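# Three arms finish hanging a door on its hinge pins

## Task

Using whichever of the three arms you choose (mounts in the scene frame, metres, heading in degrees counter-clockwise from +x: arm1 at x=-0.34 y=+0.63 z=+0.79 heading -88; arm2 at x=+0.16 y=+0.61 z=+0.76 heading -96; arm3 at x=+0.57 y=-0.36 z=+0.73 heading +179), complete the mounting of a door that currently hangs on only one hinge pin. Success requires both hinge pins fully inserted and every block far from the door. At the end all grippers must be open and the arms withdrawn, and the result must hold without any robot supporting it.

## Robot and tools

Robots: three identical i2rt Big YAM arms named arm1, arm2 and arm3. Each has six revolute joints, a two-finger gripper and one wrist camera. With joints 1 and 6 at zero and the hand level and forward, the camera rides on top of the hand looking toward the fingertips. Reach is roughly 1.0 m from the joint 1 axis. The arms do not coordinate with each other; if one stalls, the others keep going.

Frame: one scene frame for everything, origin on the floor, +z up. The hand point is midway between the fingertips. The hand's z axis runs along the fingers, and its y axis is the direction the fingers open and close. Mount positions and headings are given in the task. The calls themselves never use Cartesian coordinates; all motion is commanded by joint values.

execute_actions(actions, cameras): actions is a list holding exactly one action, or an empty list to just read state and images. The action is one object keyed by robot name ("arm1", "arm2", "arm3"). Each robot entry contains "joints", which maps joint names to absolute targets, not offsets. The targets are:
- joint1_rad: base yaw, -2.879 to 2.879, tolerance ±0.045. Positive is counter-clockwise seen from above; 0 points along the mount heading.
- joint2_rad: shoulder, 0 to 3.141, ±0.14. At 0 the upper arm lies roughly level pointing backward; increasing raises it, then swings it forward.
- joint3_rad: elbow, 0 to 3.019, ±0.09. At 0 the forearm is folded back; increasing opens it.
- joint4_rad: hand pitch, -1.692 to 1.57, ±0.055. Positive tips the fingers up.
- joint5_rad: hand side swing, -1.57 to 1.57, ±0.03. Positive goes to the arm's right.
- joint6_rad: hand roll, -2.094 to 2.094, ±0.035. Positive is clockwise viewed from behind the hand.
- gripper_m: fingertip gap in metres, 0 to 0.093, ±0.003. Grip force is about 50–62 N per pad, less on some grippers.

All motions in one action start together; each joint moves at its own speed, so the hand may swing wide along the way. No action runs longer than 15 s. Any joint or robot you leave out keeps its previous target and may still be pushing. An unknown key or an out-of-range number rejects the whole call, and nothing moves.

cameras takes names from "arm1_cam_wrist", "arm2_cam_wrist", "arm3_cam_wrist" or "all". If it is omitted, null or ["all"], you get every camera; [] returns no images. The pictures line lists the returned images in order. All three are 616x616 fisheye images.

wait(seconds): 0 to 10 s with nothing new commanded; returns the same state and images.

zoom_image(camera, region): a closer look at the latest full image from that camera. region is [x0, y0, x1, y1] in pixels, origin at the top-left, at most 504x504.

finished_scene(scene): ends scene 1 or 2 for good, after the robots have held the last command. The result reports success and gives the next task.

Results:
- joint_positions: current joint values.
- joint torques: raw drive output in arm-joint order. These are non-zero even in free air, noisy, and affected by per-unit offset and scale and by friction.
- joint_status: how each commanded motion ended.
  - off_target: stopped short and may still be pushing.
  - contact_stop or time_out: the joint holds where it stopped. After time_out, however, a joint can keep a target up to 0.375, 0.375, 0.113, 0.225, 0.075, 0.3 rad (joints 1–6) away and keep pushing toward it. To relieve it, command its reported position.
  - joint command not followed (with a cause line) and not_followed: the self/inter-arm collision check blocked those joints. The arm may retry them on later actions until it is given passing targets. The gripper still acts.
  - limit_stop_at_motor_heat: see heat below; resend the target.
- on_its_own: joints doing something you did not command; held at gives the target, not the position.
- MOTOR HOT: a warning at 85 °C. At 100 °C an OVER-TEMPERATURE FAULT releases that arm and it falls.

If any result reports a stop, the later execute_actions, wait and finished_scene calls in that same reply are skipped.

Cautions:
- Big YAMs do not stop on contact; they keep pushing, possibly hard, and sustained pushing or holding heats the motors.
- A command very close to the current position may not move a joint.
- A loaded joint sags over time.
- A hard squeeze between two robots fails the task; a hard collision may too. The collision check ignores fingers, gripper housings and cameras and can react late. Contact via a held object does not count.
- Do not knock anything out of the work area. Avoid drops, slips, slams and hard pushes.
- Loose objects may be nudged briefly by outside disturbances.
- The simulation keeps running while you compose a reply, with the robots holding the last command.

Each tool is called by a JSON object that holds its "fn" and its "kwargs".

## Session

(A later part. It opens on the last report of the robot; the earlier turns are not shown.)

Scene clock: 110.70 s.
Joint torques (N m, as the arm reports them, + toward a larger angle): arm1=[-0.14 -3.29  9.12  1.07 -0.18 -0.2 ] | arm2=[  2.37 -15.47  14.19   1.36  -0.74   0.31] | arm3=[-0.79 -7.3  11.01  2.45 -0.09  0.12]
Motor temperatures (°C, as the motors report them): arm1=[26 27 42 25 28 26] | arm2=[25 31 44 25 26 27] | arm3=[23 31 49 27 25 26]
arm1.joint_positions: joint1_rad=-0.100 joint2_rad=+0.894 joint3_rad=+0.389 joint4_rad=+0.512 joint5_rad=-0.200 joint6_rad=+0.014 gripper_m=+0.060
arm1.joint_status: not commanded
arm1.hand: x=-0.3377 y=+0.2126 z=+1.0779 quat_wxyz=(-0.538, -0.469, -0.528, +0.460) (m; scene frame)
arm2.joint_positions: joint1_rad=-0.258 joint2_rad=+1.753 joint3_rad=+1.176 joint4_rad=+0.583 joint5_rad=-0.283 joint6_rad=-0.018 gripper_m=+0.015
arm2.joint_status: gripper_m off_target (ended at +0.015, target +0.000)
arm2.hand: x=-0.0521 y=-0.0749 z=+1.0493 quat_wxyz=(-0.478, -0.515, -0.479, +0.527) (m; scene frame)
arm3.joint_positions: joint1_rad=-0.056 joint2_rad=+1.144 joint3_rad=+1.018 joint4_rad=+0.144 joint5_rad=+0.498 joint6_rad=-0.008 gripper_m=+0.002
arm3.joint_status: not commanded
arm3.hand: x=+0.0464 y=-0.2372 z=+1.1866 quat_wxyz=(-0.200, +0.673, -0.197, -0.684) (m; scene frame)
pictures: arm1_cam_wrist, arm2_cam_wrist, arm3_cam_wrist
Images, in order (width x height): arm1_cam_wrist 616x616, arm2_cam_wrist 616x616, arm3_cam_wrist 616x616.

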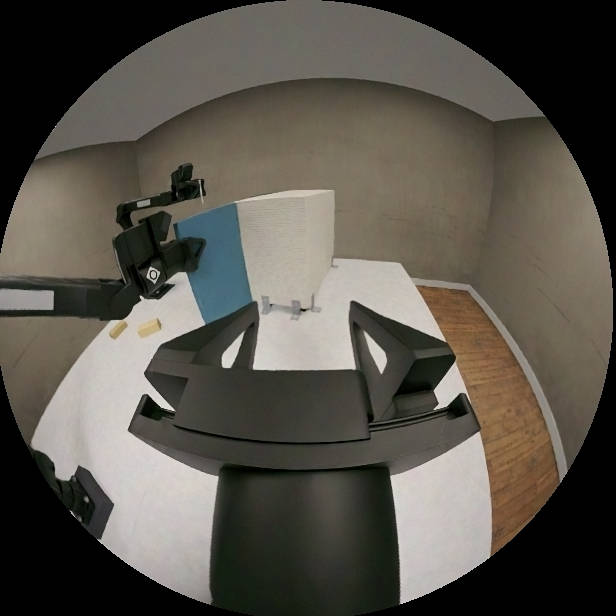

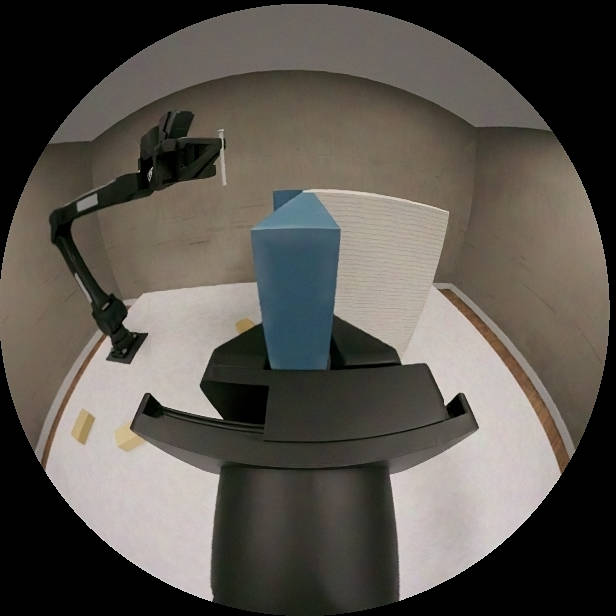

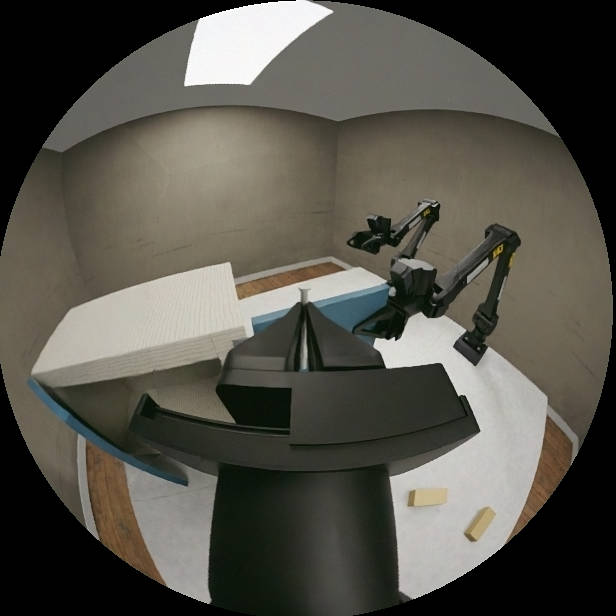

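{"fn": "execute_actions", "kwargs": {"actions": [{"arm2":{"joints":{"joint2_rad":1.72,"joint3_rad":1.27}},"arm3":{"joints":{"joint1_rad":-0.045,"joint2_rad":1.375,"joint3_rad":1.225,"joint4_rad":0.2}}}]}}

{"fn": "zoom_image", "kwargs": {"camera": "arm2_cam_wrist", "region": [200,110,360,240]}}

{"fn": "zoom_image", "kwargs": {"camera": "arm1_cam_wrist", "region": [170,150,270,240]}}

Scene clock: 122.20 s.
Joint torques (N m, as the arm reports them, + toward a larger angle): arm1=[-0.26 -3.17  9.21  1.14 -0.17 -0.2 ] | arm2=[  2.64 -17.74  17.76   1.49  -0.74   0.31] | arm3=[  1.16 -11.29  14.5    2.52  -0.08   0.1 ]
Motor temperatures (°C, as the motors report them): arm1=[26 27 42 25 27 26] | arm2=[25 31 45 25 26 27] | arm3=[23 31 50 27 25 26]
arm1.joint_positions: joint1_rad=-0.100 joint2_rad=+0.894 joint3_rad=+0.389 joint4_rad=+0.512 joint5_rad=-0.200 joint6_rad=+0.014 gripper_m=+0.060
arm1.joint_status: not commanded
arm1.hand: x=-0.3377 y=+0.2126 z=+1.0779 quat_wxyz=(-0.538, -0.469, -0.528, +0.460) (m; scene frame)
arm2.joint_positions: joint1_rad=-0.258 joint2_rad=+1.752 joint3_rad=+1.179 joint4_rad=+0.579 joint5_rad=-0.283 joint6_rad=-0.018 gripper_m=+0.015
arm2.joint_status: joint3_rad time_out (moved +0.002 of +0.094); the others done
arm2.on_its_own: joint3_rad reads +1.179 and still pushes toward +1.270 since a time_out
arm2.hand: x=-0.0523 y=-0.0752 z=+1.0501 quat_wxyz=(-0.478, -0.515, -0.479, +0.527) (m; scene frame)
arm3.joint_positions: joint1_rad=-0.056 joint2_rad=+1.383 joint3_rad=+1.173 joint4_rad=+0.183 joint5_rad=+0.498 joint6_rad=-0.007 gripper_m=+0.002
arm3.joint_status: all done
arm3.hand: x=-0.0392 y=-0.2310 z=+1.1557 quat_wxyz=(-0.204, +0.689, -0.194, -0.668) (m; scene frame)
pictures: arm1_cam_wrist, arm2_cam_wrist, arm3_cam_wrist
Images, in order (width x height): arm1_cam_wrist 616x616, arm2_cam_wrist 616x616, arm3_cam_wrist 616x616.

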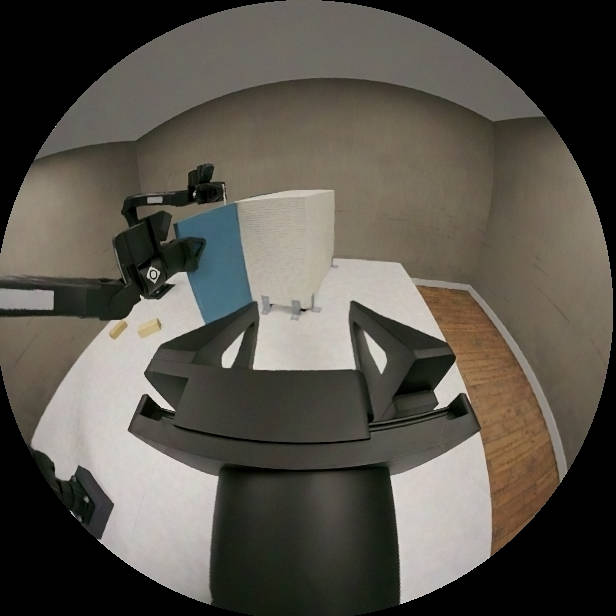

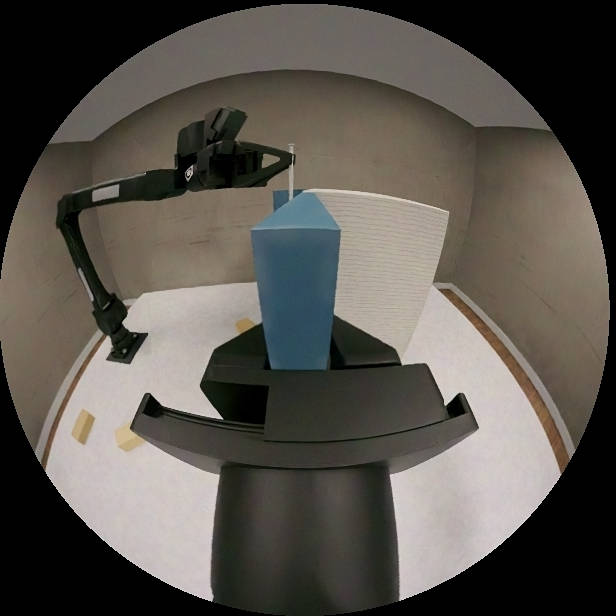

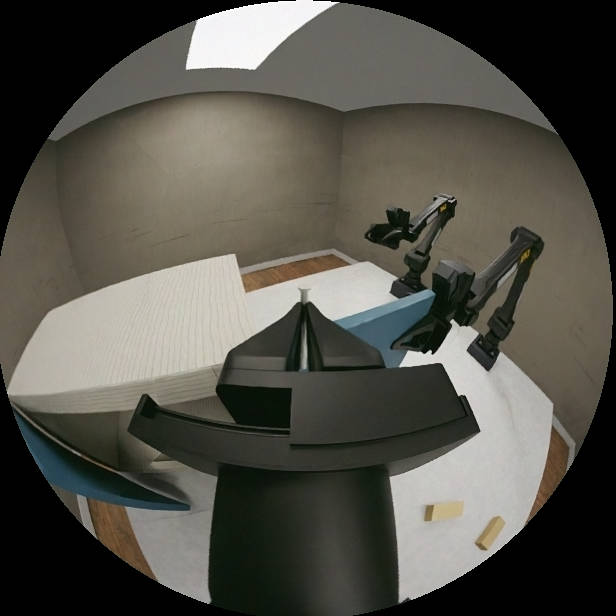

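Region (200, 110, 360, 240) of arm2_cam_wrist's 616x616 image, scaled by 3.150, with more detail than that image has; it fills the top 410 rows of this view, and the rest is white.

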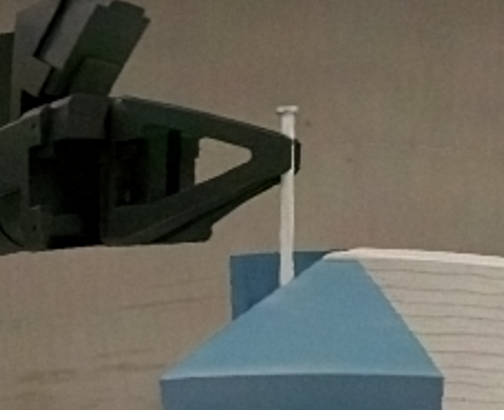

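Region (170, 150, 270, 240) of arm1_cam_wrist's 616x616 image, scaled by 5.040, with more detail than that image has; it fills the top 454 rows of this view, and the rest is white.

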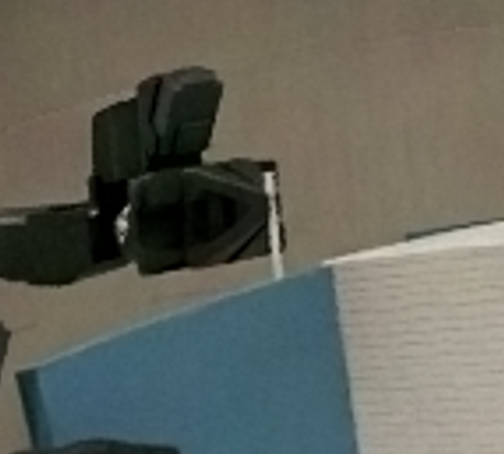

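{"fn": "execute_actions", "kwargs": {"actions": [{"arm2":{"joints":{"joint3_rad":1.24}},"arm3":{"joints":{"joint1_rad":-0.03,"joint2_rad":1.36,"joint4_rad":0.17}}}], "cameras": ["arm3_cam_wrist"]}}

{"fn": "zoom_image", "kwargs": {"camera": "arm3_cam_wrist", "region": [200,250,400,400]}}

Scene clock: 134.03 s.
Joint torques (N m, as the arm reports them, + toward a larger angle): arm1=[-0.15 -3.27  9.13  1.07 -0.18 -0.2 ] | arm2=[  2.71 -17.98  15.22   1.44  -0.71   0.3 ] | arm3=[  1.03 -12.17  14.5    1.32  -0.07   0.11]
Motor temperatures (°C, as the motors report them): arm1=[26 26 42 25 27 26] | arm2=[25 32 48 25 26 27] | arm3=[23 32 54 27 25 26]
arm1.joint_positions: joint1_rad=-0.100 joint2_rad=+0.894 joint3_rad=+0.389 joint4_rad=+0.512 joint5_rad=-0.200 joint6_rad=+0.014 gripper_m=+0.060
arm1.joint_status: not commanded
arm1.hand: x=-0.3377 y=+0.2126 z=+1.0779 quat_wxyz=(-0.538, -0.469, -0.528, +0.460) (m; scene frame)
arm2.joint_positions: joint1_rad=-0.258 joint2_rad=+1.752 joint3_rad=+1.179 joint4_rad=+0.579 joint5_rad=-0.283 joint6_rad=-0.018 gripper_m=+0.015
arm2.joint_status: all done
arm2.hand: x=-0.0523 y=-0.0752 z=+1.0501 quat_wxyz=(-0.478, -0.515, -0.479, +0.527) (m; scene frame)
arm3.joint_positions: joint1_rad=-0.042 joint2_rad=+1.383 joint3_rad=+1.173 joint4_rad=+0.180 joint5_rad=+0.498 joint6_rad=-0.007 gripper_m=+0.002
arm3.joint_status: all done
arm3.hand: x=-0.0407 y=-0.2394 z=+1.1553 quat_wxyz=(-0.199, +0.691, -0.189, -0.669) (m; scene frame)
pictures: arm3_cam_wrist
Images, in order (width x height): arm3_cam_wrist 616x616.

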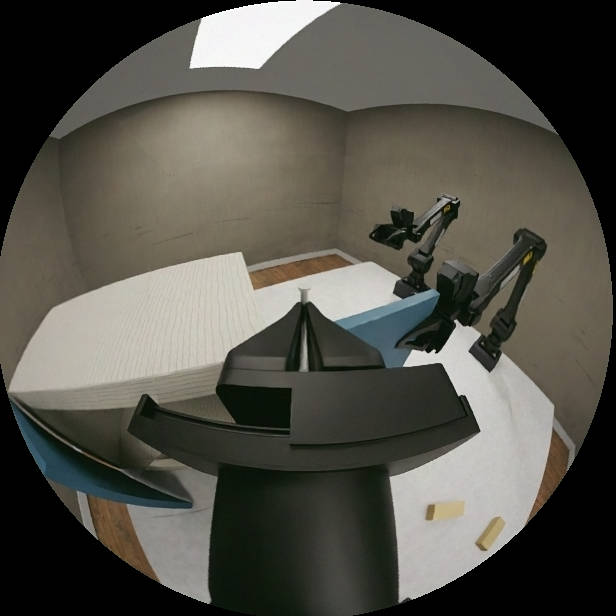

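Region (200, 250, 400, 400) of arm3_cam_wrist's 616x616 image, scaled by 2.520, with more detail than that image has; it fills the top 378 rows of this view, and the rest is white.

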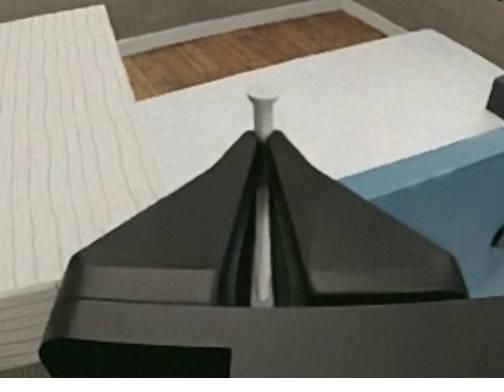

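{"fn": "execute_actions", "kwargs": {"actions": [{"arm3":{"joints":{"joint2_rad":1.27,"joint1_rad":-0.055}}}], "cameras": []}}

{"fn": "execute_actions", "kwargs": {"actions": [{"arm3":{"joints":{"joint3_rad":0.9,"joint4_rad":0.36}}}], "cameras": ["arm3_cam_wrist","arm2_cam_wrist"]}}

{"fn": "zoom_image", "kwargs": {"camera": "arm3_cam_wrist", "region": [230,220,380,340]}}

Scene clock: 143.00 s.
Joint torques (N m, as the arm reports them, + toward a larger angle): arm1=[-0.28 -3.12  9.16  1.1  -0.17 -0.21] | arm2=[  2.45 -17.61  15.28   1.53  -0.72   0.32] | arm3=[-0.67 -8.24 14.14  1.49 -0.12  0.12]
Motor temperatures (°C, as the motors report them): arm1=[26 26 42 25 27 26] | arm2=[25 33 48 25 26 27] | arm3=[23 32 56 27 25 26]
arm1.joint_positions: joint1_rad=-0.100 joint2_rad=+0.894 joint3_rad=+0.389 joint4_rad=+0.512 joint5_rad=-0.200 joint6_rad=+0.014 gripper_m=+0.060
arm1.joint_status: not commanded
arm1.hand: x=-0.3377 y=+0.2126 z=+1.0779 quat_wxyz=(-0.538, -0.469, -0.528, +0.460) (m; scene frame)
arm2.joint_positions: joint1_rad=-0.258 joint2_rad=+1.752 joint3_rad=+1.179 joint4_rad=+0.579 joint5_rad=-0.283 joint6_rad=-0.018 gripper_m=+0.015
arm2.joint_status: not commanded
arm2.hand: x=-0.0523 y=-0.0752 z=+1.0501 quat_wxyz=(-0.478, -0.515, -0.479, +0.527) (m; scene frame)
arm3.joint_positions: joint1_rad=-0.042 joint2_rad=+1.264 joint3_rad=+1.178 joint4_rad=+0.175 joint5_rad=+0.498 joint6_rad=-0.007 gripper_m=+0.002
arm3.joint_status: all done
arm3.hand: x=-0.0012 y=-0.2417 z=+1.2262 quat_wxyz=(-0.190, +0.649, -0.198, -0.709) (m; scene frame)
pictures: none
No camera images: the call's "cameras" was empty. Leave "cameras" out to get every camera's image.

Scene clock: 144.10 s.
Joint torques (N m, as the arm reports them, + toward a larger angle): arm1=[-0.25 -3.22  9.14  1.09 -0.17 -0.2 ] | arm2=[  2.63 -17.87  15.28   1.4   -0.71   0.32] | arm3=[-0.63 -8.03 10.13  2.38 -0.06  0.1 ]
Motor temperatures (°C, as the motors report them): arm1=[26 26 42 25 27 26] | arm2=[25 33 48 25 26 27] | arm3=[23 32 55 27 25 26]
arm1.joint_positions: joint1_rad=-0.100 joint2_rad=+0.894 joint3_rad=+0.389 joint4_rad=+0.512 joint5_rad=-0.200 joint6_rad=+0.014 gripper_m=+0.060
arm1.joint_status: not commanded
arm1.hand: x=-0.3377 y=+0.2126 z=+1.0779 quat_wxyz=(-0.538, -0.469, -0.528, +0.460) (m; scene frame)
arm2.joint_positions: joint1_rad=-0.258 joint2_rad=+1.752 joint3_rad=+1.179 joint4_rad=+0.579 joint5_rad=-0.283 joint6_rad=-0.018 gripper_m=+0.015
arm2.joint_status: not commanded
arm2.hand: x=-0.0523 y=-0.0752 z=+1.0501 quat_wxyz=(-0.478, -0.515, -0.479, +0.527) (m; scene frame)
arm3.joint_positions: joint1_rad=-0.042 joint2_rad=+1.270 joint3_rad=+0.892 joint4_rad=+0.339 joint5_rad=+0.498 joint6_rad=-0.007 gripper_m=+0.002
arm3.joint_status: all done
arm3.hand: x=+0.0212 y=-0.2429 z=+1.0895 quat_wxyz=(-0.200, +0.694, -0.188, -0.666) (m; scene frame)
pictures: arm2_cam_wrist, arm3_cam_wrist
Images, in order (width x height): arm2_cam_wrist 616x616, arm3_cam_wrist 616x616.

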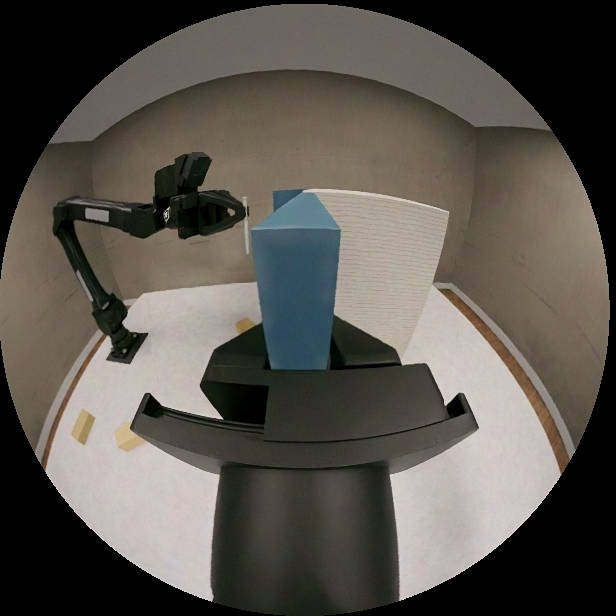

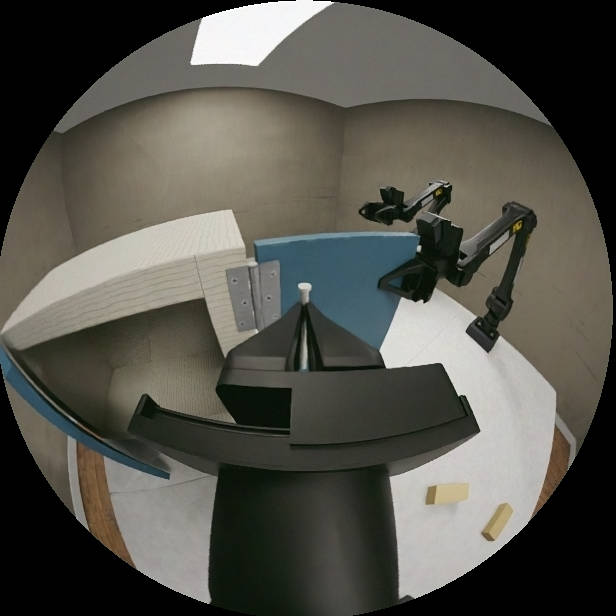

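Region (230, 220, 380, 340) of arm3_cam_wrist's 616x616 image, scaled by 3.360, with more detail than that image has; it fills the top 403 rows of this view, and the rest is white.

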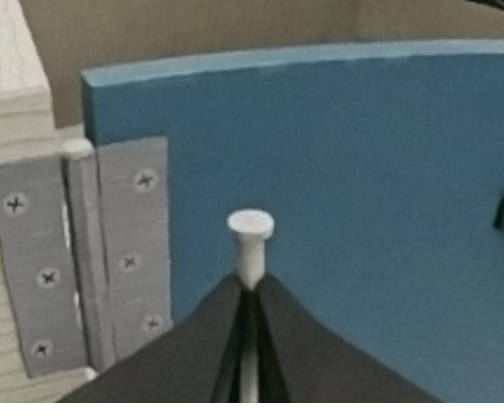

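{"fn": "execute_actions", "kwargs": {"actions": [{"arm3":{"joints":{"joint2_rad":1.2,"joint4_rad":-0.45}}}], "cameras": ["arm3_cam_wrist"]}}

{"fn": "zoom_image", "kwargs": {"camera": "arm3_cam_wrist", "region": [200,60,360,310]}}

Scene clock: 153.97 s.
Joint torques (N m, as the arm reports them, + toward a larger angle): arm1=[-0.16 -3.23  9.17  1.05 -0.18 -0.2 ] | arm2=[  2.73 -17.74  15.22   1.43  -0.74   0.32] | arm3=[-1.35 -7.13 10.16  1.17  0.14  0.13]
Motor temperatures (°C, as the motors report them): arm1=[26 26 42 25 27 26] | arm2=[25 33 48 25 26 27] | arm3=[23 31 53 27 25 26]
arm1.joint_positions: joint1_rad=-0.100 joint2_rad=+0.894 joint3_rad=+0.389 joint4_rad=+0.512 joint5_rad=-0.200 joint6_rad=+0.014 gripper_m=+0.060
arm1.joint_status: not commanded
arm1.hand: x=-0.3377 y=+0.2126 z=+1.0779 quat_wxyz=(-0.538, -0.469, -0.528, +0.460) (m; scene frame)
arm2.joint_positions: joint1_rad=-0.258 joint2_rad=+1.752 joint3_rad=+1.179 joint4_rad=+0.579 joint5_rad=-0.283 joint6_rad=-0.018 gripper_m=+0.015
arm2.joint_status: not commanded
arm2.hand: x=-0.0523 y=-0.0752 z=+1.0501 quat_wxyz=(-0.478, -0.515, -0.479, +0.527) (m; scene frame)
arm3.joint_positions: joint1_rad=-0.042 joint2_rad=+1.200 joint3_rad=+0.892 joint4_rad=-0.440 joint5_rad=+0.498 joint6_rad=-0.007 gripper_m=+0.002
arm3.joint_status: all done
arm3.hand: x=+0.0986 y=-0.2473 z=+0.9660 quat_wxyz=(-0.239, +0.885, -0.121, -0.380) (m; scene frame)
pictures: arm3_cam_wrist
Images, in order (width x height): arm3_cam_wrist 616x616.

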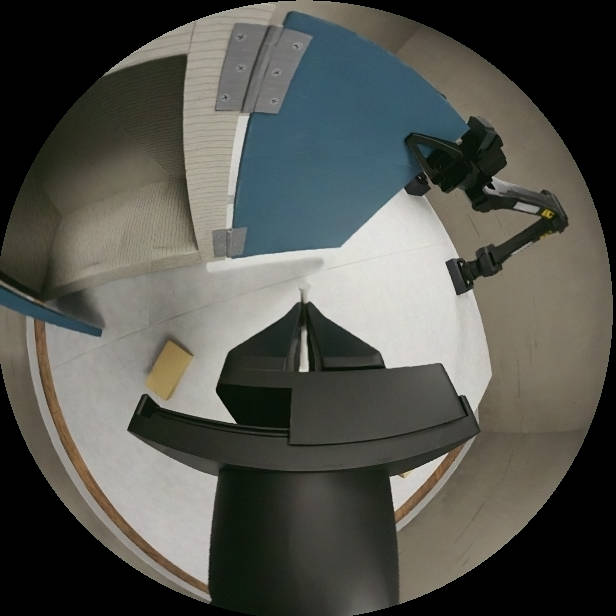

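Region (200, 60, 360, 310) of arm3_cam_wrist's 616x616 image, scaled by 2.016, with more detail than that image has; it fills the left 323 columns of this view, and the rest is white.

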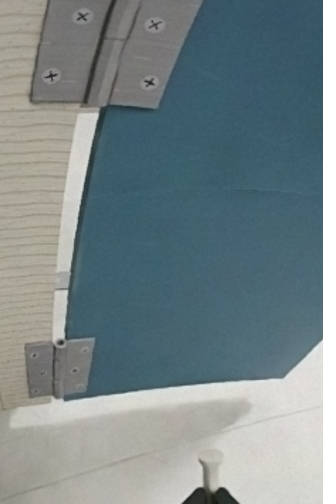

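{"fn": "execute_actions", "kwargs": {"actions": [{"arm3":{"joints":{"joint1_rad":-0.055,"joint2_rad":1.55,"joint3_rad":0.72,"joint4_rad":0.88,"joint5_rad":0.503}}}], "cameras": []}}

{"fn": "execute_actions", "kwargs": {"actions": [{"arm3":{"joints":{"joint2_rad":1.69,"joint3_rad":0.87,"joint4_rad":0.9}}}]}}

{"fn": "zoom_image", "kwargs": {"camera": "arm3_cam_wrist", "region": [230,150,380,340]}}

Scene clock: 165.40 s.
Joint torques (N m, as the arm reports them, + toward a larger angle): arm1=[-0.12 -3.27  9.15  1.12 -0.17 -0.2 ] | arm2=[  2.7  -17.35  15.23   1.4   -0.75   0.31] | arm3=[ -0.94 -11.12   8.54   2.48  -0.04   0.11]
Motor temperatures (°C, as the motors report them): arm1=[26 26 42 25 27 26] | arm2=[25 33 48 25 26 27] | arm3=[23 31 51 27 25 26]
arm1.joint_positions: joint1_rad=-0.100 joint2_rad=+0.894 joint3_rad=+0.389 joint4_rad=+0.512 joint5_rad=-0.200 joint6_rad=+0.014 gripper_m=+0.060
arm1.joint_status: not commanded
arm1.hand: x=-0.3377 y=+0.2126 z=+1.0779 quat_wxyz=(-0.538, -0.469, -0.528, +0.460) (m; scene frame)
arm2.joint_positions: joint1_rad=-0.258 joint2_rad=+1.752 joint3_rad=+1.179 joint4_rad=+0.579 joint5_rad=-0.283 joint6_rad=-0.018 gripper_m=+0.015
arm2.joint_status: not commanded
arm2.hand: x=-0.0523 y=-0.0752 z=+1.0501 quat_wxyz=(-0.478, -0.515, -0.479, +0.527) (m; scene frame)
arm3.joint_positions: joint1_rad=-0.042 joint2_rad=+1.567 joint3_rad=+0.703 joint4_rad=+0.859 joint5_rad=+0.501 joint6_rad=-0.007 gripper_m=+0.002
arm3.joint_status: all done
arm3.hand: x=+0.0144 y=-0.2420 z=+0.9449 quat_wxyz=(-0.198, +0.682, -0.192, -0.677) (m; scene frame)
pictures: none
No camera images: the call's "cameras" was empty. Leave "cameras" out to get every camera's image.

Scene clock: 166.40 s.
Joint torques (N m, as the arm reports them, + toward a larger angle): arm1=[-0.35 -3.18  9.17  1.09 -0.18 -0.2 ] | arm2=[  2.39 -17.68  15.13   1.39  -0.75   0.33] | arm3=[ -0.95 -11.42  10.38   2.41  -0.05   0.08]
Motor temperatures (°C, as the motors report them): arm1=[26 26 42 25 27 26] | arm2=[25 33 48 25 26 27] | arm3=[23 31 51 27 25 26]
arm1.joint_positions: joint1_rad=-0.100 joint2_rad=+0.894 joint3_rad=+0.389 joint4_rad=+0.512 joint5_rad=-0.200 joint6_rad=+0.014 gripper_m=+0.060
arm1.joint_status: not commanded
arm1.hand: x=-0.3377 y=+0.2126 z=+1.0779 quat_wxyz=(-0.538, -0.469, -0.528, +0.460) (m; scene frame)
arm2.joint_positions: joint1_rad=-0.258 joint2_rad=+1.752 joint3_rad=+1.179 joint4_rad=+0.579 joint5_rad=-0.283 joint6_rad=-0.018 gripper_m=+0.015
arm2.joint_status: not commanded
arm2.hand: x=-0.0523 y=-0.0752 z=+1.0501 quat_wxyz=(-0.478, -0.515, -0.479, +0.527) (m; scene frame)
arm3.joint_positions: joint1_rad=-0.042 joint2_rad=+1.685 joint3_rad=+0.832 joint4_rad=+0.881 joint5_rad=+0.501 joint6_rad=-0.007 gripper_m=+0.002
arm3.joint_status: all done
arm3.hand: x=-0.0328 y=-0.2392 z=+0.9445 quat_wxyz=(-0.196, +0.670, -0.195, -0.689) (m; scene frame)
pictures: arm1_cam_wrist, arm2_cam_wrist, arm3_cam_wrist
Images, in order (width x height): arm1_cam_wrist 616x616, arm2_cam_wrist 616x616, arm3_cam_wrist 616x616.

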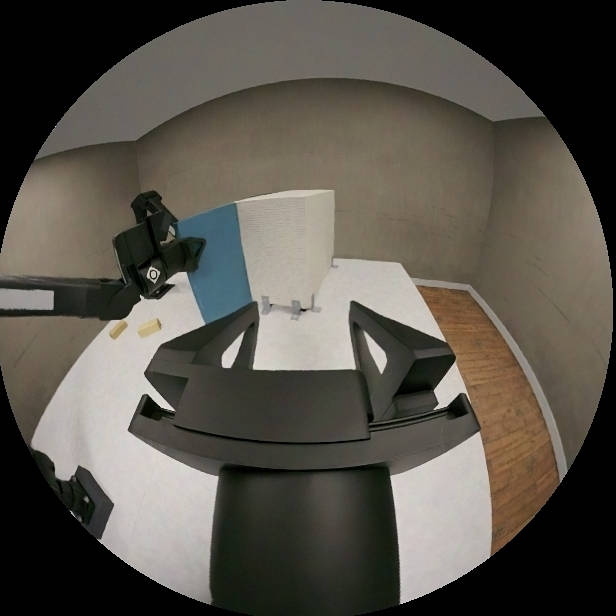

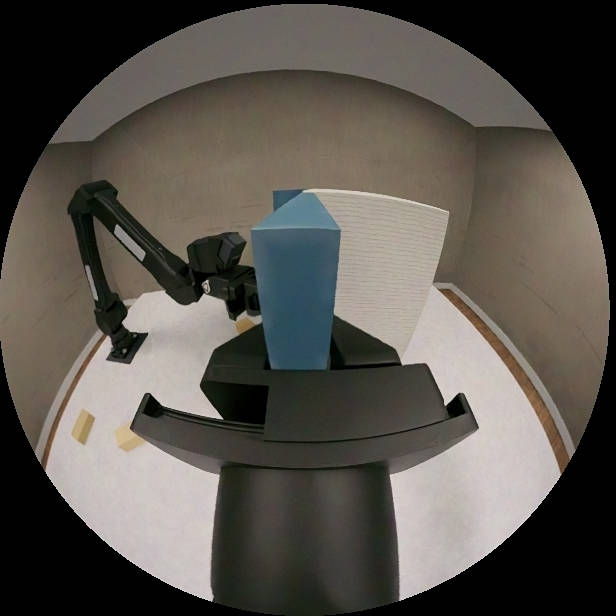

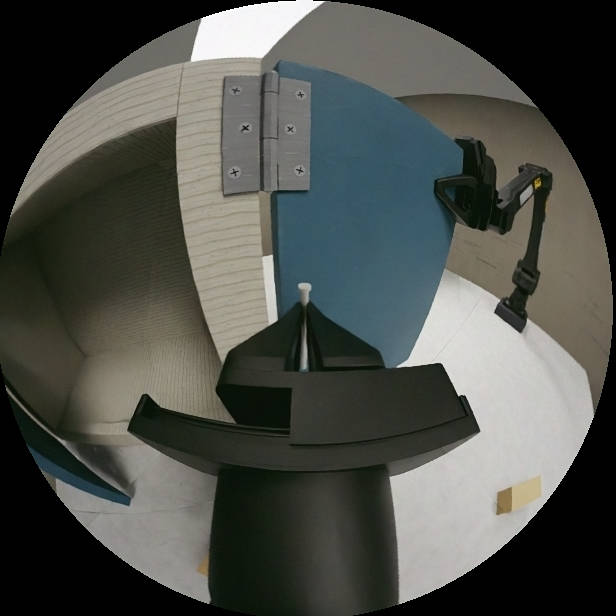

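Region (230, 150, 380, 340) of arm3_cam_wrist's 616x616 image, scaled by 2.653, with more detail than that image has; it fills the left 398 columns of this view, and the rest is white.

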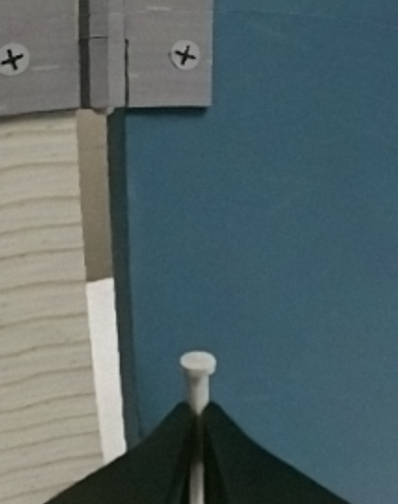

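{"fn": "execute_actions", "kwargs": {"actions": [{"arm3":{"joints":{"joint1_rad":0.0}}}], "cameras": ["arm3_cam_wrist"]}}

{"fn": "zoom_image", "kwargs": {"camera": "arm3_cam_wrist", "region": [230,150,380,340]}}

Scene clock: 176.57 s.
Joint torques (N m, as the arm reports them, + toward a larger angle): arm1=[-0.19 -3.11  9.19  1.11 -0.17 -0.2 ] | arm2=[  2.29 -17.74  15.36   1.29  -0.74   0.29] | arm3=[  0.64 -11.13  10.43   2.44  -0.07   0.09]
Motor temperatures (°C, as the motors report them): arm1=[26 26 42 25 27 26] | arm2=[25 33 48 25 27 27] | arm3=[23 32 51 27 25 26]
arm1.joint_positions: joint1_rad=-0.100 joint2_rad=+0.894 joint3_rad=+0.389 joint4_rad=+0.512 joint5_rad=-0.200 joint6_rad=+0.014 gripper_m=+0.060
arm1.joint_status: not commanded
arm1.hand: x=-0.3377 y=+0.2126 z=+1.0779 quat_wxyz=(-0.538, -0.469, -0.528, +0.460) (m; scene frame)
arm2.joint_positions: joint1_rad=-0.258 joint2_rad=+1.752 joint3_rad=+1.179 joint4_rad=+0.579 joint5_rad=-0.283 joint6_rad=-0.018 gripper_m=+0.015
arm2.joint_status: not commanded
arm2.hand: x=-0.0523 y=-0.0752 z=+1.0501 quat_wxyz=(-0.478, -0.515, -0.479, +0.527) (m; scene frame)
arm3.joint_positions: joint1_rad=-0.008 joint2_rad=+1.685 joint3_rad=+0.832 joint4_rad=+0.881 joint5_rad=+0.501 joint6_rad=-0.007 gripper_m=+0.002
arm3.joint_status: all done
arm3.hand: x=-0.0365 y=-0.2602 z=+0.9445 quat_wxyz=(-0.184, +0.674, -0.183, -0.692) (m; scene frame)
pictures: arm3_cam_wrist
Images, in order (width x height): arm3_cam_wrist 616x616.

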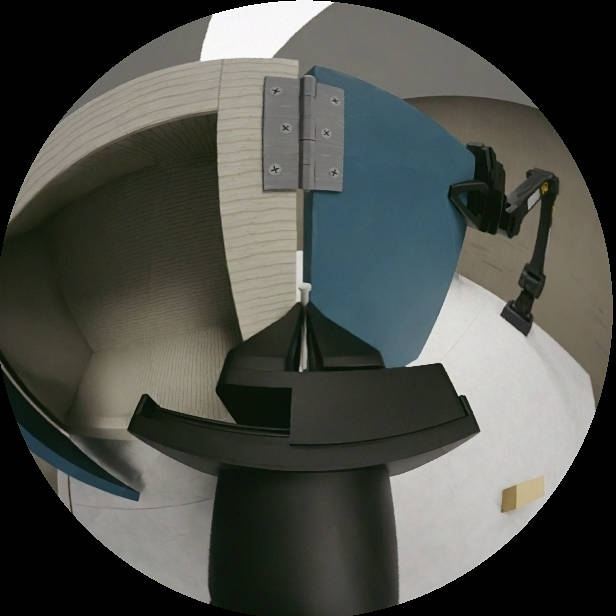

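Region (230, 150, 380, 340) of arm3_cam_wrist's 616x616 image, scaled by 2.653, with more detail than that image has; it fills the left 398 columns of this view, and the rest is white.

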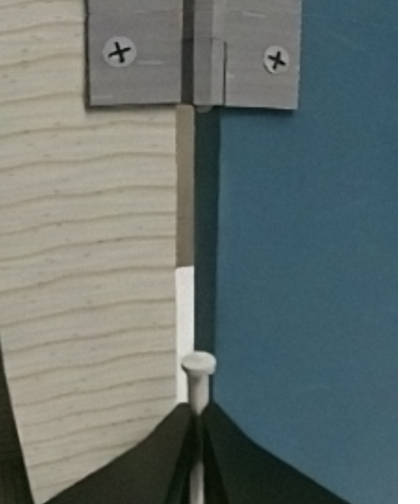

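{"fn": "execute_actions", "kwargs": {"actions": [{"arm3":{"joints":{"joint2_rad":1.78,"joint4_rad":0.97}}}], "cameras": ["arm3_cam_wrist","arm1_cam_wrist"]}}

Scene clock: 180.20 s.
Joint torques (N m, as the arm reports them, + toward a larger angle): arm1=[-0.24 -3.18  9.14  1.12 -0.18 -0.19] | arm2=[  2.65 -17.29  15.19   1.5   -0.74   0.31] | arm3=[  0.82 -11.7    9.61   2.48  -0.04   0.09]
Motor temperatures (°C, as the motors report them): arm1=[26 26 43 25 27 26] | arm2=[25 34 48 25 27 27] | arm3=[23 32 51 27 25 26]
arm1.joint_positions: joint1_rad=-0.100 joint2_rad=+0.894 joint3_rad=+0.389 joint4_rad=+0.512 joint5_rad=-0.200 joint6_rad=+0.014 gripper_m=+0.060
arm1.joint_status: not commanded
arm1.hand: x=-0.3377 y=+0.2126 z=+1.0779 quat_wxyz=(-0.538, -0.469, -0.528, +0.460) (m; scene frame)
arm2.joint_positions: joint1_rad=-0.258 joint2_rad=+1.752 joint3_rad=+1.179 joint4_rad=+0.579 joint5_rad=-0.283 joint6_rad=-0.018 gripper_m=+0.015
arm2.joint_status: not commanded
arm2.hand: x=-0.0523 y=-0.0752 z=+1.0501 quat_wxyz=(-0.478, -0.515, -0.479, +0.527) (m; scene frame)
arm3.joint_positions: joint1_rad=-0.008 joint2_rad=+1.780 joint3_rad=+0.833 joint4_rad=+0.949 joint5_rad=+0.501 joint6_rad=-0.007 gripper_m=+0.002
arm3.joint_status: all done
arm3.hand: x=-0.0430 y=-0.2600 z=+0.9043 quat_wxyz=(-0.186, +0.683, -0.181, -0.683) (m; scene frame)
pictures: arm1_cam_wrist, arm3_cam_wrist
Images, in order (width x height): arm1_cam_wrist 616x616, arm3_cam_wrist 616x616.

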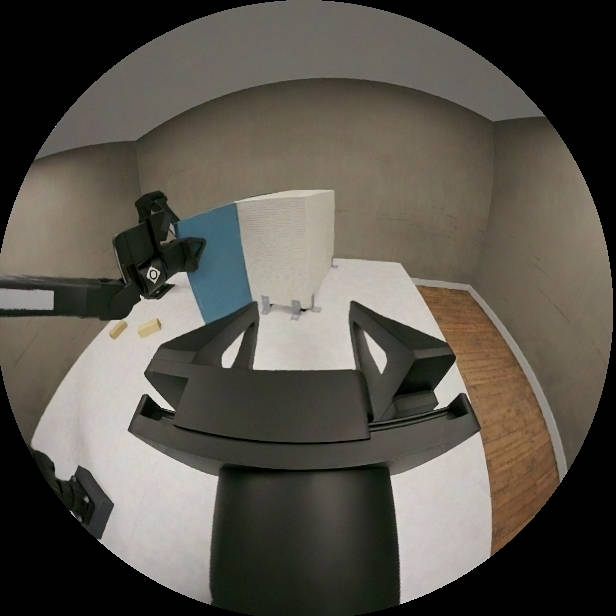

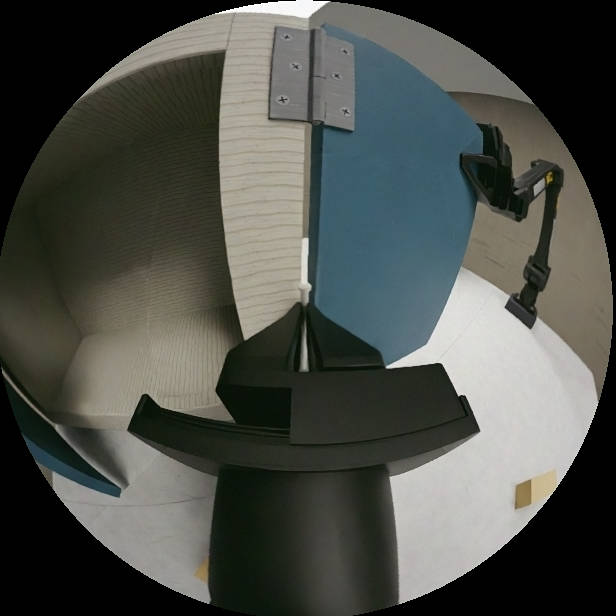

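{"fn": "execute_actions", "kwargs": {"actions": [{"arm3":{"joints":{"joint2_rad":1.83,"joint3_rad":0.81,"joint4_rad":1.04}}}], "cameras": ["arm3_cam_wrist"]}}

Scene clock: 192.70 s.
Joint torques (N m, as the arm reports them, + toward a larger angle): arm1=[-0.16 -3.15  9.16  1.1  -0.18 -0.2 ] | arm2=[  2.26 -17.39  15.27   1.41  -0.74   0.34] | arm3=[  0.78 -11.19   6.29   2.42  -0.08   0.09]
Motor temperatures (°C, as the motors report them): arm1=[26 26 43 25 27 26] | arm2=[25 34 48 25 27 27] | arm3=[23 32 50 27 25 26]
arm1.joint_positions: joint1_rad=-0.100 joint2_rad=+0.894 joint3_rad=+0.389 joint4_rad=+0.512 joint5_rad=-0.200 joint6_rad=+0.014 gripper_m=+0.060
arm1.joint_status: not commanded
arm1.hand: x=-0.3377 y=+0.2126 z=+1.0779 quat_wxyz=(-0.538, -0.469, -0.528, +0.460) (m; scene frame)
arm2.joint_positions: joint1_rad=-0.258 joint2_rad=+1.752 joint3_rad=+1.179 joint4_rad=+0.579 joint5_rad=-0.283 joint6_rad=-0.018 gripper_m=+0.015
arm2.joint_status: not commanded
arm2.hand: x=-0.0523 y=-0.0752 z=+1.0501 quat_wxyz=(-0.478, -0.515, -0.479, +0.527) (m; scene frame)
arm3.joint_positions: joint1_rad=-0.008 joint2_rad=+1.821 joint3_rad=+0.811 joint4_rad=+1.018 joint5_rad=+0.501 joint6_rad=-0.007 gripper_m=+0.002
arm3.joint_status: all done
arm3.hand: x=-0.0372 y=-0.2601 z=+0.8857 quat_wxyz=(-0.185, +0.681, -0.181, -0.685) (m; scene frame)
pictures: arm3_cam_wrist
Images, in order (width x height): arm3_cam_wrist 616x616.

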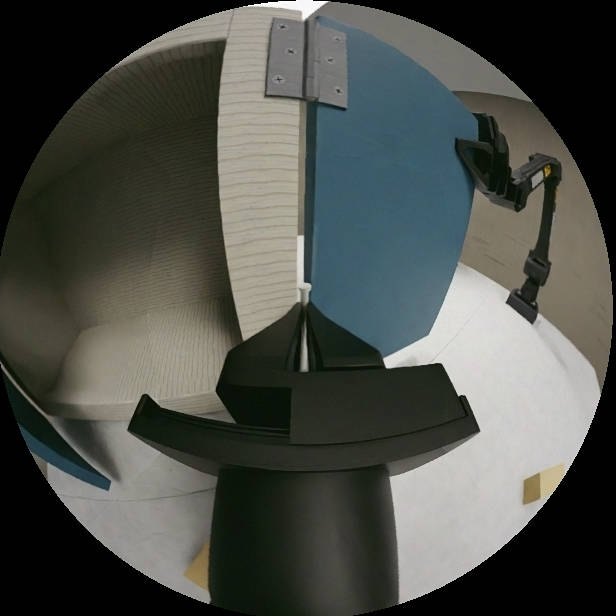

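{"fn": "execute_actions", "kwargs": {"actions": [{"arm3":{"joints":{"joint2_rad":1.8,"joint3_rad":0.765,"joint4_rad":1.06}}}], "cameras": ["arm3_cam_wrist"]}}

Scene clock: 203.03 s.
Joint torques (N m, as the arm reports them, + toward a larger angle): arm1=[-0.31 -3.27  9.18  1.12 -0.18 -0.2 ] | arm2=[  2.27 -17.52  15.2    1.49  -0.72   0.35] | arm3=[  0.88 -12.89   5.75   2.47  -0.03   0.15]
Motor temperatures (°C, as the motors report them): arm1=[26 26 43 25 27 26] | arm2=[25 34 49 25 27 27] | arm3=[23 32 48 27 25 26]
arm1.joint_positions: joint1_rad=-0.100 joint2_rad=+0.894 joint3_rad=+0.389 joint4_rad=+0.512 joint5_rad=-0.200 joint6_rad=+0.014 gripper_m=+0.060
arm1.joint_status: not commanded
arm1.hand: x=-0.3377 y=+0.2126 z=+1.0779 quat_wxyz=(-0.538, -0.469, -0.528, +0.460) (m; scene frame)
arm2.joint_positions: joint1_rad=-0.258 joint2_rad=+1.752 joint3_rad=+1.179 joint4_rad=+0.579 joint5_rad=-0.283 joint6_rad=-0.018 gripper_m=+0.015
arm2.joint_status: not commanded
arm2.hand: x=-0.0523 y=-0.0752 z=+1.0501 quat_wxyz=(-0.478, -0.515, -0.479, +0.527) (m; scene frame)
arm3.joint_positions: joint1_rad=-0.008 joint2_rad=+1.820 joint3_rad=+0.764 joint4_rad=+1.039 joint5_rad=+0.501 joint6_rad=-0.007 gripper_m=+0.002
arm3.joint_status: all done
arm3.hand: x=-0.0220 y=-0.2604 z=+0.8715 quat_wxyz=(-0.187, +0.689, -0.179, -0.677) (m; scene frame)
pictures: arm3_cam_wrist
Images, in order (width x height): arm3_cam_wrist 616x616.

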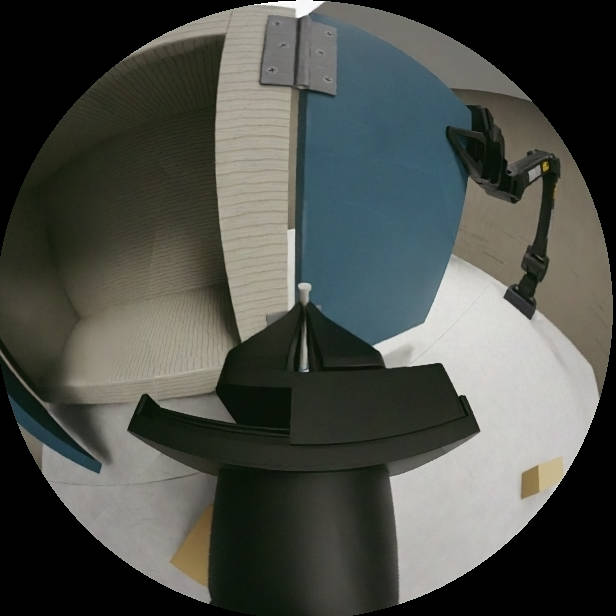

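{"fn": "execute_actions", "kwargs": {"actions": [{"arm3":{"joints":{"joint2_rad":1.66,"joint4_rad":0.92}}}], "cameras": []}}

{"fn": "execute_actions", "kwargs": {"actions": [{"arm3":{"joints":{"joint2_rad":1.735,"joint3_rad":0.925,"joint4_rad":0.87}}}], "cameras": ["arm3_cam_wrist"]}}

Scene clock: 216.23 s.
Joint torques (N m, as the arm reports them, + toward a larger angle): arm1=[-0.35 -3.38  9.16  1.06 -0.17 -0.2 ] | arm2=[  2.53 -17.12  15.35   1.47  -0.74   0.32] | arm3=[  1.11 -10.8    7.02   1.31  -0.07   0.12]
Motor temperatures (°C, as the motors report them): arm1=[26 26 43 25 27 26] | arm2=[25 34 49 25 27 27] | arm3=[23 33 47 27 25 26]
arm1.joint_positions: joint1_rad=-0.100 joint2_rad=+0.894 joint3_rad=+0.389 joint4_rad=+0.512 joint5_rad=-0.200 joint6_rad=+0.014 gripper_m=+0.060
arm1.joint_status: not commanded
arm1.hand: x=-0.3377 y=+0.2126 z=+1.0779 quat_wxyz=(-0.538, -0.469, -0.528, +0.460) (m; scene frame)
arm2.joint_positions: joint1_rad=-0.258 joint2_rad=+1.752 joint3_rad=+1.179 joint4_rad=+0.579 joint5_rad=-0.283 joint6_rad=-0.018 gripper_m=+0.015
arm2.joint_status: not commanded
arm2.hand: x=-0.0523 y=-0.0752 z=+1.0501 quat_wxyz=(-0.478, -0.515, -0.479, +0.527) (m; scene frame)
arm3.joint_positions: joint1_rad=-0.008 joint2_rad=+1.657 joint3_rad=+0.764 joint4_rad=+0.929 joint5_rad=+0.501 joint6_rad=-0.007 gripper_m=+0.002
arm3.joint_status: all done
arm3.hand: x=-0.0143 y=-0.2607 z=+0.9393 quat_wxyz=(-0.183, +0.671, -0.184, -0.695) (m; scene frame)
pictures: none
No camera images: the call's "cameras" was empty. Leave "cameras" out to get every camera's image.

Scene clock: 217.07 s.
Joint torques (N m, as the arm reports them, + toward a larger angle): arm1=[-0.3  -3.38  9.21  1.09 -0.17 -0.21] | arm2=[  2.22 -17.71  15.24   1.37  -0.72   0.29] | arm3=[  1.45 -12.37  11.61   1.58  -0.24   0.08]
Motor temperatures (°C, as the motors report them): arm1=[26 26 43 25 27 26] | arm2=[25 34 49 25 27 27] | arm3=[23 33 47 27 25 26]
arm1.joint_positions: joint1_rad=-0.100 joint2_rad=+0.894 joint3_rad=+0.389 joint4_rad=+0.512 joint5_rad=-0.200 joint6_rad=+0.014 gripper_m=+0.060
arm1.joint_status: not commanded
arm1.hand: x=-0.3377 y=+0.2126 z=+1.0779 quat_wxyz=(-0.538, -0.469, -0.528, +0.460) (m; scene frame)
arm2.joint_positions: joint1_rad=-0.258 joint2_rad=+1.752 joint3_rad=+1.179 joint4_rad=+0.579 joint5_rad=-0.283 joint6_rad=-0.018 gripper_m=+0.015
arm2.joint_status: not commanded
arm2.hand: x=-0.0523 y=-0.0752 z=+1.0501 quat_wxyz=(-0.478, -0.515, -0.479, +0.527) (m; scene frame)
arm3.joint_positions: joint1_rad=-0.007 joint2_rad=+1.736 joint3_rad=+0.874 joint4_rad=+0.875 joint5_rad=+0.506 joint6_rad=-0.007 gripper_m=+0.002
arm3.joint_status: all done
arm3.hand: x=-0.0521 y=-0.2595 z=+0.9327 quat_wxyz=(-0.186, +0.679, -0.183, -0.686) (m; scene frame)
pictures: arm3_cam_wrist
Images, in order (width x height): arm3_cam_wrist 616x616.

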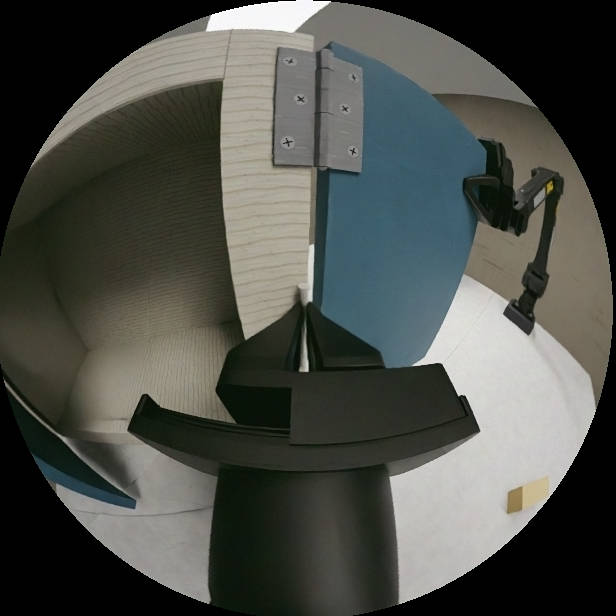

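{"fn": "execute_actions", "kwargs": {"actions": [{"arm3":{"joints":{"joint1_rad":-0.035,"joint3_rad":0.85}}}], "cameras": ["arm3_cam_wrist"]}}

{"fn": "zoom_image", "kwargs": {"camera": "arm3_cam_wrist", "region": [230,150,380,340]}}

Scene clock: 230.17 s.
Joint torques (N m, as the arm reports them, + toward a larger angle): arm1=[-0.19 -3.2   9.13  1.16 -0.18 -0.18] | arm2=[  2.55 -17.57  15.18   1.48  -0.73   0.31] | arm3=[ -0.67 -12.17   6.97   1.47  -0.24   0.1 ]
Motor temperatures (°C, as the motors report them): arm1=[26 25 43 25 27 26] | arm2=[25 34 49 25 27 27] | arm3=[23 33 50 27 25 26]
arm1.joint_positions: joint1_rad=-0.100 joint2_rad=+0.894 joint3_rad=+0.389 joint4_rad=+0.512 joint5_rad=-0.200 joint6_rad=+0.014 gripper_m=+0.060
arm1.joint_status: not commanded
arm1.hand: x=-0.3377 y=+0.2126 z=+1.0779 quat_wxyz=(-0.538, -0.469, -0.528, +0.460) (m; scene frame)
arm2.joint_positions: joint1_rad=-0.258 joint2_rad=+1.752 joint3_rad=+1.179 joint4_rad=+0.579 joint5_rad=-0.283 joint6_rad=-0.018 gripper_m=+0.015
arm2.joint_status: not commanded
arm2.hand: x=-0.0523 y=-0.0752 z=+1.0501 quat_wxyz=(-0.478, -0.515, -0.479, +0.527) (m; scene frame)
arm3.joint_positions: joint1_rad=-0.024 joint2_rad=+1.736 joint3_rad=+0.851 joint4_rad=+0.875 joint5_rad=+0.506 joint6_rad=-0.007 gripper_m=+0.002
arm3.joint_status: all done
arm3.hand: x=-0.0437 y=-0.2492 z=+0.9220 quat_wxyz=(-0.194, +0.685, -0.187, -0.677) (m; scene frame)
pictures: arm3_cam_wrist
Images, in order (width x height): arm3_cam_wrist 616x616.

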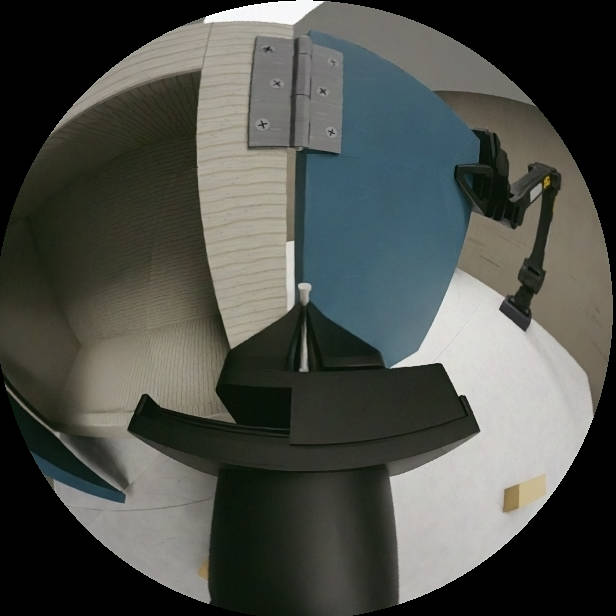

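Region (230, 150, 380, 340) of arm3_cam_wrist's 616x616 image, scaled by 2.653, with more detail than that image has; it fills the left 398 columns of this view, and the rest is white.

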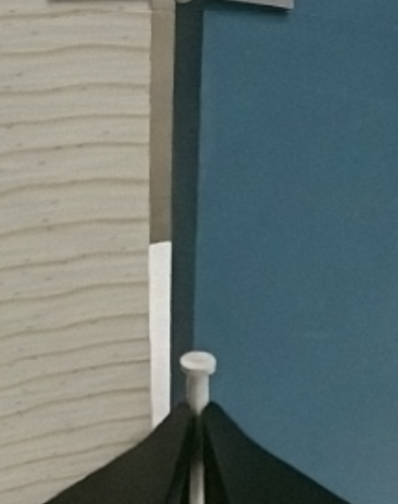

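{"fn": "execute_actions", "kwargs": {"actions": [{"arm3":{"joints":{"joint3_rad":0.91,"joint4_rad":0.87}}}], "cameras": ["arm3_cam_wrist"]}}

{"fn": "zoom_image", "kwargs": {"camera": "arm3_cam_wrist", "region": [230,100,380,340]}}

Scene clock: 237.23 s.
Joint torques (N m, as the arm reports them, + toward a larger angle): arm1=[-0.29 -3.3   9.18  1.12 -0.17 -0.2 ] | arm2=[  2.28 -17.67  15.19   1.47  -0.74   0.33] | arm3=[ -0.5  -12.01  10.82   1.46  -0.25   0.11]
Motor temperatures (°C, as the motors report them): arm1=[26 25 43 25 27 26] | arm2=[25 35 50 25 27 27] | arm3=[23 33 49 27 25 26]
arm1.joint_positions: joint1_rad=-0.100 joint2_rad=+0.894 joint3_rad=+0.389 joint4_rad=+0.512 joint5_rad=-0.200 joint6_rad=+0.014 gripper_m=+0.060
arm1.joint_status: not commanded
arm1.hand: x=-0.3377 y=+0.2126 z=+1.0779 quat_wxyz=(-0.538, -0.469, -0.528, +0.460) (m; scene frame)
arm2.joint_positions: joint1_rad=-0.258 joint2_rad=+1.752 joint3_rad=+1.179 joint4_rad=+0.579 joint5_rad=-0.283 joint6_rad=-0.018 gripper_m=+0.015
arm2.joint_status: not commanded
arm2.hand: x=-0.0523 y=-0.0752 z=+1.0501 quat_wxyz=(-0.478, -0.515, -0.479, +0.527) (m; scene frame)
arm3.joint_positions: joint1_rad=-0.024 joint2_rad=+1.736 joint3_rad=+0.868 joint4_rad=+0.875 joint5_rad=+0.506 joint6_rad=-0.007 gripper_m=+0.002
arm3.joint_status: all done
arm3.hand: x=-0.0487 y=-0.2490 z=+0.9300 quat_wxyz=(-0.193, +0.679, -0.189, -0.683) (m; scene frame)
pictures: arm3_cam_wrist
Images, in order (width x height): arm3_cam_wrist 616x616.

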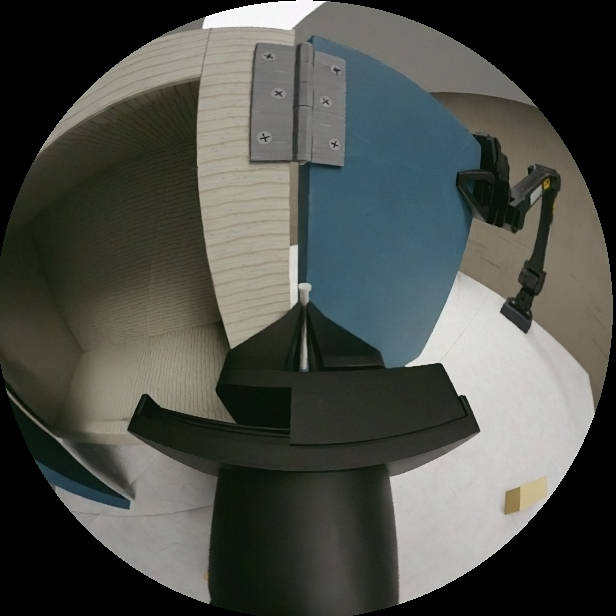

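Region (230, 100, 380, 340) of arm3_cam_wrist's 616x616 image, scaled by 2.100, with more detail than that image has; it fills the left 315 columns of this view, and the rest is white.

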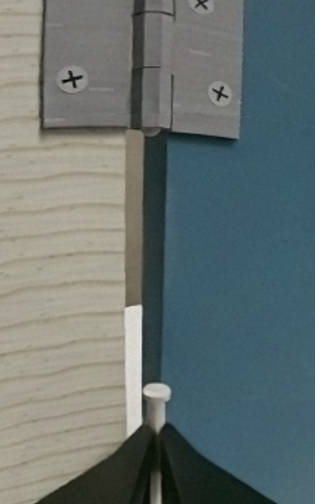

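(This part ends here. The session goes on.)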